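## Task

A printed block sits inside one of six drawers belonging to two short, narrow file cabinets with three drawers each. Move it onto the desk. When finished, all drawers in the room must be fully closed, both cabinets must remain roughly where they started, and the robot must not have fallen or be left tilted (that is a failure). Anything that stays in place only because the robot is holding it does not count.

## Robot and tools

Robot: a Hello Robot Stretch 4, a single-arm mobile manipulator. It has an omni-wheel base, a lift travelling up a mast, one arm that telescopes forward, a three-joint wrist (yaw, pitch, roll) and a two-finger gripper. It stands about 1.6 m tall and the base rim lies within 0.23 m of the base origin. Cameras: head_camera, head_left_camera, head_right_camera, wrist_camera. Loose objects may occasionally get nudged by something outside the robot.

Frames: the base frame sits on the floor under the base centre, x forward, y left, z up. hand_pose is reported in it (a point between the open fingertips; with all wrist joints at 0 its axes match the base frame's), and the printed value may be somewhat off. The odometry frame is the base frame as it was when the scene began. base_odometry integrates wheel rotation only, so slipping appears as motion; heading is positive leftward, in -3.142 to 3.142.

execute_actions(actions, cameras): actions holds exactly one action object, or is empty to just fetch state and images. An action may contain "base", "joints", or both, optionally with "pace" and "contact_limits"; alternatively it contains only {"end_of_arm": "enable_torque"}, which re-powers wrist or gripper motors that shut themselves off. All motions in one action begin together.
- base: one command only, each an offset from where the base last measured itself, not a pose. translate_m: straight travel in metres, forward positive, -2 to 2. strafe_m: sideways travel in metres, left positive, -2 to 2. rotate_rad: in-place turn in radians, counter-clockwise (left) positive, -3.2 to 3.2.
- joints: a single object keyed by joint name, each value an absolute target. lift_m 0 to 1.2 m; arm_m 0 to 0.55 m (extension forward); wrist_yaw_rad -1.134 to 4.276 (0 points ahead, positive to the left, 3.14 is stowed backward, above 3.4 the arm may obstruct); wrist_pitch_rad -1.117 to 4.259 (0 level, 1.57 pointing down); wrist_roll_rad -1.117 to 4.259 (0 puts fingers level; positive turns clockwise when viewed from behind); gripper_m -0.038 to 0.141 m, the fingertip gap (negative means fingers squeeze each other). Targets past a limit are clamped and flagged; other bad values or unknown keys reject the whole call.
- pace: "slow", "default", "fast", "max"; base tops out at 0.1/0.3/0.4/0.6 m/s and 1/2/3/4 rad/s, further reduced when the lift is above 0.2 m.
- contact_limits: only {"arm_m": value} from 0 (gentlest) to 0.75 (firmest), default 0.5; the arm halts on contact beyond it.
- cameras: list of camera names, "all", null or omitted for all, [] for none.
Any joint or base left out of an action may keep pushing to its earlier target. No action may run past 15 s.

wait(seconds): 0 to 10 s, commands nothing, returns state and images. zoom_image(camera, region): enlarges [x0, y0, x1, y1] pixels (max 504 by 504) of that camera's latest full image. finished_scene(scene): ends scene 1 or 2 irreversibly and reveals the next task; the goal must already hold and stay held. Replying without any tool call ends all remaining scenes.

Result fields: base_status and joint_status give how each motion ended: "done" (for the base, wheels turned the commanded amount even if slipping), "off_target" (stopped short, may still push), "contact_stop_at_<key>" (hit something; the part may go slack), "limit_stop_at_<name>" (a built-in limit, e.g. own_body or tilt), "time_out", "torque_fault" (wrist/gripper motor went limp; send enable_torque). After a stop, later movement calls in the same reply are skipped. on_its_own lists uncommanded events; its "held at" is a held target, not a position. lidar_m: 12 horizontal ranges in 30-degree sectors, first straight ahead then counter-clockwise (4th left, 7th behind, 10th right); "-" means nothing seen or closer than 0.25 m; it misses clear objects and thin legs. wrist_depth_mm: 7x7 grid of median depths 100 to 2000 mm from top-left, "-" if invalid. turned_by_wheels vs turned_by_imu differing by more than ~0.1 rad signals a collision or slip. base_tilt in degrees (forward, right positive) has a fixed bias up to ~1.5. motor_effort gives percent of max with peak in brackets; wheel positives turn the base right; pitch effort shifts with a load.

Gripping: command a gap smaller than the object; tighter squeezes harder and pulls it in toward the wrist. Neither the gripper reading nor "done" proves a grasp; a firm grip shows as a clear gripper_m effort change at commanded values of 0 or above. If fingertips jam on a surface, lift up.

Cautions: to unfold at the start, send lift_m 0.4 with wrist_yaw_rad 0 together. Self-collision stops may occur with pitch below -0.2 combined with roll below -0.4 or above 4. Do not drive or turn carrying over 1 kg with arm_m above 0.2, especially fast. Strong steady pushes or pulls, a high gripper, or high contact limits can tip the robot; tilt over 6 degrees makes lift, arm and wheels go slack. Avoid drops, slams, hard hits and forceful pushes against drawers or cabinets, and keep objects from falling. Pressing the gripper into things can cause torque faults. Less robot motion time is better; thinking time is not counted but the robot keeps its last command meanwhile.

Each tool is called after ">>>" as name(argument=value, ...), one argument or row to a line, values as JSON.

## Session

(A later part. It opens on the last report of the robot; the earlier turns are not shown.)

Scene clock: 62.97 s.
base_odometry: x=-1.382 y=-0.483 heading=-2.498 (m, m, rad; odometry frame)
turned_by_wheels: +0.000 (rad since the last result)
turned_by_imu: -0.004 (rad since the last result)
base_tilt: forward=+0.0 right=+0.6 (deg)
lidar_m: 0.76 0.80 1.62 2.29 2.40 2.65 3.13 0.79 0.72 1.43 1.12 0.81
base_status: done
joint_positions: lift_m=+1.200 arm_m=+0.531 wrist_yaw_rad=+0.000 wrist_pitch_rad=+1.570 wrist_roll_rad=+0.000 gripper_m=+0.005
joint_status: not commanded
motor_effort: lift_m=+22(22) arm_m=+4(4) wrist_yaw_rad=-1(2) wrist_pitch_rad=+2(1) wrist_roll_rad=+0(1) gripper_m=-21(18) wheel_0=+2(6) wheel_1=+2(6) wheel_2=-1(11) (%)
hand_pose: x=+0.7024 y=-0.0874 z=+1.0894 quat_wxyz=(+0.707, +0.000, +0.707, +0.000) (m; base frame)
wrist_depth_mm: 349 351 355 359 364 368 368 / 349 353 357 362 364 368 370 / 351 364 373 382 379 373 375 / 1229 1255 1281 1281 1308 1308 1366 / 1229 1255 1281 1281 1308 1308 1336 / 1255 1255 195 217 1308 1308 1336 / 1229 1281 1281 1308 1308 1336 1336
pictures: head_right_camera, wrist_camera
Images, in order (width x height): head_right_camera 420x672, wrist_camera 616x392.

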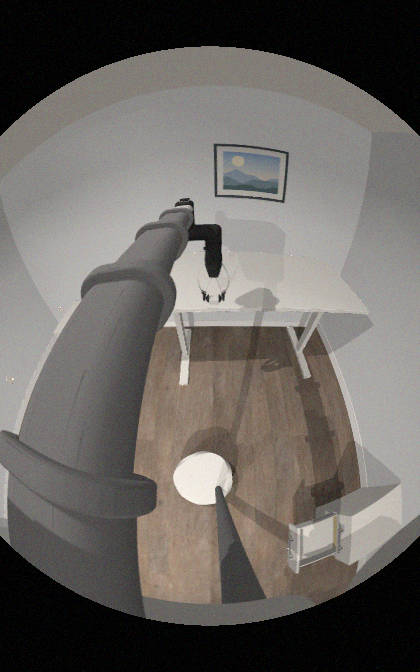

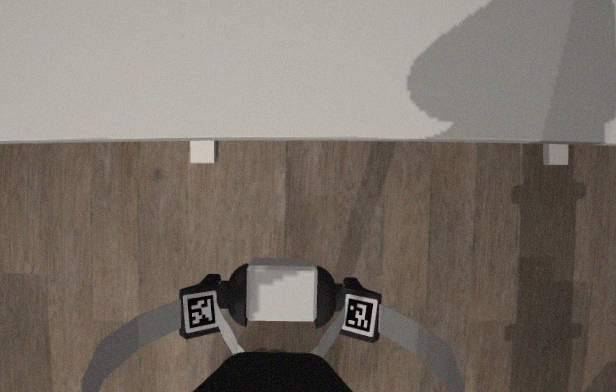

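Same desk height as before.

>>> execute_actions(
  actions=[
    {"base":{"translate_m":0.22},"joints":{"lift_m":1.14}},
  ],
  cameras=[],
)

>>> execute_actions(
  actions=[
    {"joints":{"lift_m":1.092}},
  ],
  cameras=[],
)

Scene clock: 65.47 s.
base_odometry: x=-1.558 y=-0.615 heading=-2.498 (m, m, rad; odometry frame)
turned_by_wheels: +0.000 (rad since the last result)
turned_by_imu: -0.002 (rad since the last result)
base_tilt: forward=+0.0 right=+0.5 (deg)
lidar_m: 0.55 0.57 1.48 2.29 2.37 2.64 3.42 0.90 0.97 1.40 0.82 0.59
base_status: done
joint_positions: lift_m=+1.140 arm_m=+0.531 wrist_yaw_rad=+0.000 wrist_pitch_rad=+1.570 wrist_roll_rad=+0.000 gripper_m=+0.005
joint_status: all done
motor_effort: lift_m=+14(23) arm_m=+4(4) wrist_yaw_rad=-1(1) wrist_pitch_rad=+2(2) wrist_roll_rad=+0(1) gripper_m=-22(21) wheel_0=+4(9) wheel_1=+3(7) wheel_2=-1(10) (%)
hand_pose: x=+0.7024 y=-0.0874 z=+1.0300 quat_wxyz=(+0.707, +0.000, +0.707, +0.000) (m; base frame)
wrist_depth_mm: 293 296 297 300 306 307 310 / 294 296 300 303 306 309 310 / 294 296 301 303 306 309 312 / 296 298 300 304 307 310 315 / 294 297 303 306 310 312 317 / 297 298 195 216 307 314 317 / 297 300 303 306 309 317 319
pictures: none
No camera images: the call's "cameras" was empty. Leave "cameras" out to get every camera's image.

Scene clock: 66.57 s.
base_odometry: x=-1.558 y=-0.615 heading=-2.498 (m, m, rad; odometry frame)
turned_by_wheels: +0.000 (rad since the last result)
turned_by_imu: +0.000 (rad since the last result)
base_tilt: forward=+0.0 right=+0.5 (deg)
lidar_m: 0.55 0.56 1.48 2.28 2.41 2.67 3.40 0.88 0.99 1.41 0.84 0.61
base_status: not commanded
joint_positions: lift_m=+1.092 arm_m=+0.531 wrist_yaw_rad=+0.000 wrist_pitch_rad=+1.570 wrist_roll_rad=+0.000 gripper_m=+0.005
joint_status: all done
motor_effort: lift_m=+14(13) arm_m=+4(4) wrist_yaw_rad=-1(1) wrist_pitch_rad=+2(2) wrist_roll_rad=+0(0) gripper_m=-20(20) wheel_0=+4(4) wheel_1=+3(3) wheel_2=-1(2) (%)
hand_pose: x=+0.7024 y=-0.0874 z=+0.9821 quat_wxyz=(+0.707, +0.000, +0.707, +0.000) (m; base frame)
wrist_depth_mm: 246 248 252 254 256 258 263 / 248 250 252 255 256 262 263 / 248 250 253 256 258 260 264 / 249 251 254 256 259 262 265 / 250 252 255 256 262 263 266 / 250 252 195 216 259 264 267 / 252 253 256 258 263 265 268
pictures: none
No camera images: the call's "cameras" was empty. Leave "cameras" out to get every camera's image.

>>> execute_actions(
  actions=[
    {"joints":{"gripper_m":0.07,"lift_m":1.088}},
  ],
  cameras=[],
)

>>> execute_actions(
  actions=[
    {"joints":{"lift_m":1.14}},
  ],
  cameras=["wrist_camera"],
)

>>> execute_actions(
  actions=[
    {"base":{"translate_m":-0.77},"joints":{"arm_m":0.0}},
  ],
  cameras=[],
)

>>> execute_actions(
  actions=[
    {"base":{"rotate_rad":-1.57},"joints":{"lift_m":0.099,"wrist_pitch_rad":0,"wrist_roll_rad":1.57}},
  ],
  cameras=["head_camera","wrist_camera"],
)

Scene clock: 68.63 s.
base_odometry: x=-1.558 y=-0.615 heading=-2.498 (m, m, rad; odometry frame)
turned_by_wheels: +0.000 (rad since the last result)
turned_by_imu: -0.001 (rad since the last result)
base_tilt: forward=+0.0 right=+0.5 (deg)
lidar_m: 0.55 0.60 1.48 2.28 2.41 2.65 3.39 0.90 1.00 1.41 0.82 0.60
base_status: not commanded
joint_positions: lift_m=+1.088 arm_m=+0.531 wrist_yaw_rad=+0.000 wrist_pitch_rad=+1.570 wrist_roll_rad=+0.000 gripper_m=+0.070
joint_status: all done
motor_effort: lift_m=+14(16) arm_m=+4(4) wrist_yaw_rad=-1(1) wrist_pitch_rad=+2(2) wrist_roll_rad=+1(1) gripper_m=-3(20) wheel_0=+4(4) wheel_1=+3(3) wheel_2=-1(1) (%)
hand_pose: x=+0.7024 y=-0.0874 z=+0.9781 quat_wxyz=(+0.707, +0.000, +0.707, +0.000) (m; base frame)
wrist_depth_mm: 242 246 247 250 254 255 257 / 243 245 248 251 253 256 258 / 244 246 249 253 255 257 259 / 245 248 249 253 256 258 260 / 246 249 251 254 256 259 262 / 247 250 224 225 220 260 263 / 248 249 252 161 257 262 264
pictures: none
No camera images: the call's "cameras" was empty. Leave "cameras" out to get every camera's image.

Scene clock: 69.77 s.
base_odometry: x=-1.558 y=-0.615 heading=-2.498 (m, m, rad; odometry frame)
turned_by_wheels: +0.000 (rad since the last result)
turned_by_imu: +0.000 (rad since the last result)
base_tilt: forward=+0.0 right=+0.5 (deg)
lidar_m: 0.54 0.60 1.47 2.26 2.41 2.65 3.40 0.87 0.97 1.42 0.87 0.59
base_status: not commanded
joint_positions: lift_m=+1.140 arm_m=+0.531 wrist_yaw_rad=+0.000 wrist_pitch_rad=+1.570 wrist_roll_rad=+0.000 gripper_m=+0.070
joint_status: all done
motor_effort: lift_m=+22(23) arm_m=+4(4) wrist_yaw_rad=-1(1) wrist_pitch_rad=+2(2) wrist_roll_rad=+1(1) gripper_m=-2(3) wheel_0=+4(4) wheel_1=+3(3) wheel_2=-1(1) (%)
hand_pose: x=+0.7024 y=-0.0874 z=+1.0294 quat_wxyz=(+0.707, +0.000, +0.707, +0.000) (m; base frame)
wrist_depth_mm: 291 294 297 300 303 307 309 / 293 296 300 300 304 307 310 / 294 297 300 301 304 309 314 / 294 297 300 303 307 309 312 / 296 298 300 304 307 310 315 / 297 298 273 306 219 312 319 / 298 300 303 160 309 314 317
pictures: wrist_camera
Images, in order (width x height): wrist_camera 616x392.

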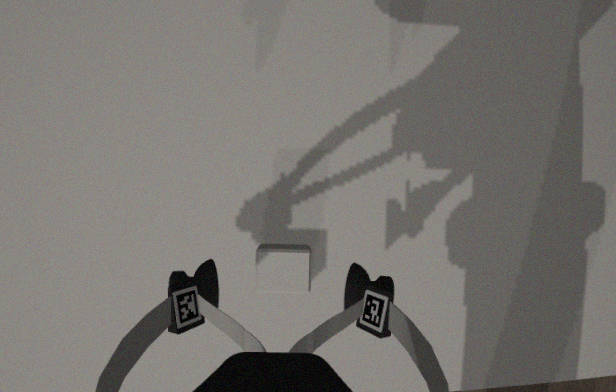

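Scene clock: 73.83 s.
base_odometry: x=-0.942 y=-0.153 heading=-2.498 (m, m, rad; odometry frame)
turned_by_wheels: +0.000 (rad since the last result)
turned_by_imu: +0.003 (rad since the last result)
base_tilt: forward=+0.0 right=+0.5 (deg)
lidar_m: 1.33 2.03 2.38 2.31 2.08 2.66 2.56 1.95 0.55 0.52 1.44 1.40
base_status: done
joint_positions: lift_m=+1.140 arm_m=+0.001 wrist_yaw_rad=+0.000 wrist_pitch_rad=+1.570 wrist_roll_rad=+0.000 gripper_m=+0.070
joint_status: all done
motor_effort: lift_m=+22(22) arm_m=-5(6) wrist_yaw_rad=-1(2) wrist_pitch_rad=+1(1) wrist_roll_rad=+0(1) gripper_m=-1(3) wheel_0=-3(1) wheel_1=-3(8) wheel_2=+1(11) (%)
hand_pose: x=+0.1720 y=-0.0874 z=+1.0294 quat_wxyz=(+0.707, +0.000, +0.707, +0.000) (m; base frame)
wrist_depth_mm: 1182 1182 1205 1229 1229 1229 1255 / 1205 1205 1182 1205 1229 1255 1255 / 1182 1205 1229 1255 1255 1255 1255 / 1205 1205 1229 1229 1229 1229 1281 / 1205 1229 1008 1025 1255 1042 1060 / 1205 1182 1008 1025 220 1060 1060 / 1229 1205 1229 160 1255 1025 1078
pictures: none
No camera images: the call's "cameras" was empty. Leave "cameras" out to get every camera's image.

Scene clock: 78.60 s.
base_odometry: x=-0.942 y=-0.153 heading=+2.216 (m, m, rad; odometry frame)
turned_by_wheels: -1.569 (rad since the last result)
turned_by_imu: -1.557 (rad since the last result)
base_tilt: forward=+0.0 right=+0.5 (deg)
lidar_m: 0.53 1.48 1.38 1.32 2.03 2.39 2.29 2.09 2.69 2.53 1.96 0.53
base_status: done
joint_positions: lift_m=+0.099 arm_m=+0.001 wrist_yaw_rad=+0.000 wrist_pitch_rad=+0.003 wrist_roll_rad=+1.570 gripper_m=+0.070
joint_status: all done
motor_effort: lift_m=+14(18) arm_m=-5(5) wrist_yaw_rad=-1(3) wrist_pitch_rad=-7(12) wrist_roll_rad=+1(6) gripper_m=-1(3) wheel_0=+4(8) wheel_1=+3(8) wheel_2=+3(7) (%)
hand_pose: x=+0.4603 y=-0.0874 z=+0.2767 quat_wxyz=(+0.707, +0.707, +0.001, -0.001) (m; base frame)
wrist_depth_mm: 1138 1138 345 351 878 508 377 / 1138 1138 345 349 831 508 373 / 1118 1118 345 347 654 512 375 / 1118 1138 343 349 654 508 370 / 1118 627 343 347 647 508 370 / 1138 1138 342 345 219 496 366 / 1138 1138 343 159 661 496 370
pictures: head_camera, wrist_camera
Images, in order (width x height): head_camera 420x560, wrist_camera 616x392.

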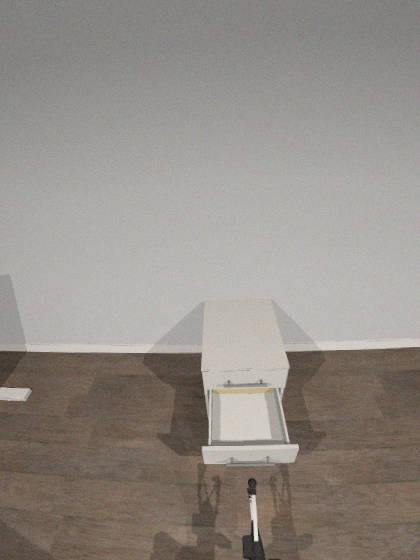

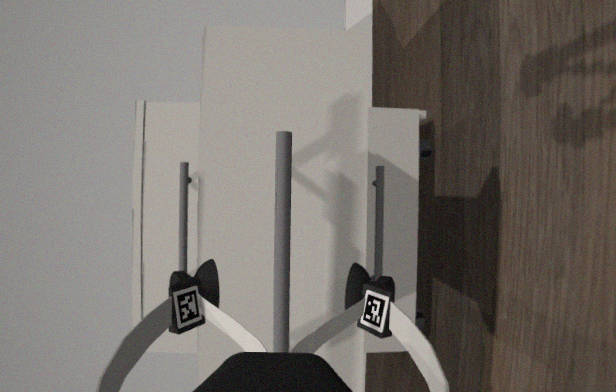

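Closed at about arm 0.40.

>>> execute_actions(
  actions=[
    {"joints":{"arm_m":0.415},"pace":"slow","contact_limits":{"arm_m":0.25}},
  ],
  cameras=["wrist_camera"],
)

Scene clock: 84.10 s.
base_odometry: x=-0.942 y=-0.153 heading=+2.216 (m, m, rad; odometry frame)
turned_by_wheels: +0.000 (rad since the last result)
turned_by_imu: -0.002 (rad since the last result)
base_tilt: forward=-0.1 right=+0.5 (deg)
lidar_m: 0.82 1.44 1.40 1.30 2.03 2.37 2.31 2.12 2.69 2.54 1.97 0.90
base_status: not commanded
joint_positions: lift_m=+0.099 arm_m=+0.406 wrist_yaw_rad=-0.002 wrist_pitch_rad=+0.001 wrist_roll_rad=+1.570 gripper_m=+0.070
joint_status: arm_m contact_stop (moved +0.405 of +0.414)
on_its_own: arm_m is slack since a contact_stop (your +0.415 is given up)
motor_effort: lift_m=+14(14) arm_m=+0(15) wrist_yaw_rad=+5(17) wrist_pitch_rad=-1(7) wrist_roll_rad=+1(0) gripper_m=-2(2) wheel_0=+5(5) wheel_1=+3(4) wheel_2=-3(4) (%)
contact_limits: arm_m 0.25
hand_pose: x=+0.8656 y=-0.0880 z=+0.2773 quat_wxyz=(+0.707, +0.707, +0.000, -0.001) (m; base frame)
wrist_depth_mm: 238 241 245 249 252 256 259 / 237 240 245 248 252 256 259 / 237 241 244 248 251 255 222 / 238 239 245 247 252 257 222 / 237 241 244 248 252 256 221 / 237 239 245 247 204 255 259 / 236 240 242 158 250 254 259
pictures: wrist_camera
Images, in order (width x height): wrist_camera 616x392.

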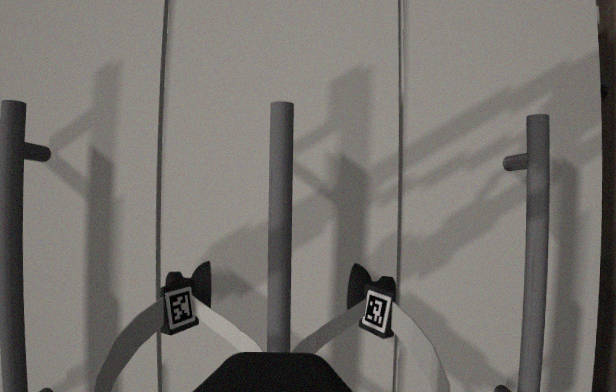

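All flush.

>>> execute_actions(
  actions=[
    {"joints":{"arm_m":0.33}},
  ],
  cameras=["head_left_camera"],
)

>>> finished_scene(
  scene=2,
)

Scene clock: 85.47 s.
base_odometry: x=-0.942 y=-0.153 heading=+2.216 (m, m, rad; odometry frame)
turned_by_wheels: +0.000 (rad since the last result)
turned_by_imu: +0.000 (rad since the last result)
base_tilt: forward=+0.0 right=+0.5 (deg)
lidar_m: 0.80 1.48 1.39 1.32 1.99 2.37 2.29 2.09 2.68 2.56 1.98 0.88
base_status: not commanded
joint_positions: lift_m=+0.099 arm_m=+0.331 wrist_yaw_rad=+0.000 wrist_pitch_rad=+0.002 wrist_roll_rad=+1.570 gripper_m=+0.070
joint_status: all done
motor_effort: lift_m=+14(14) arm_m=-6(7) wrist_yaw_rad=+0(5) wrist_pitch_rad=-5(4) wrist_roll_rad=+1(1) gripper_m=-2(3) wheel_0=+5(5) wheel_1=+3(3) wheel_2=-2(4) (%)
hand_pose: x=+0.7904 y=-0.0874 z=+0.2769 quat_wxyz=(+0.707, +0.707, +0.001, -0.001) (m; base frame)
wrist_depth_mm: 307 314 319 322 327 332 366 / 309 314 319 322 327 332 349 / 306 310 319 324 327 332 351 / 307 314 317 322 329 332 353 / 307 314 317 322 329 332 351 / 306 310 317 322 219 332 355 / 306 312 315 159 327 330 366
pictures: head_left_camera
Images, in order (width x height): head_left_camera 420x672.

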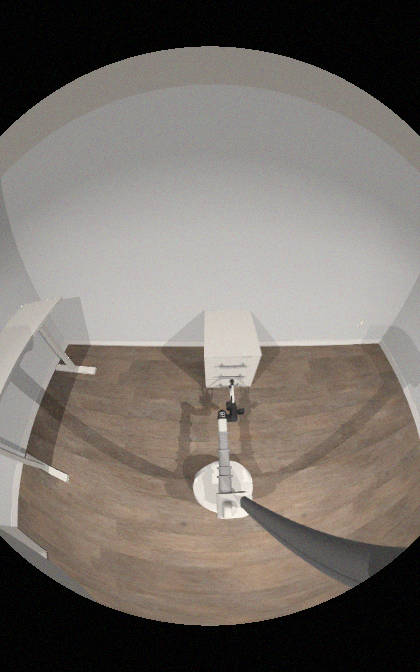

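The scene is finished: the task was done.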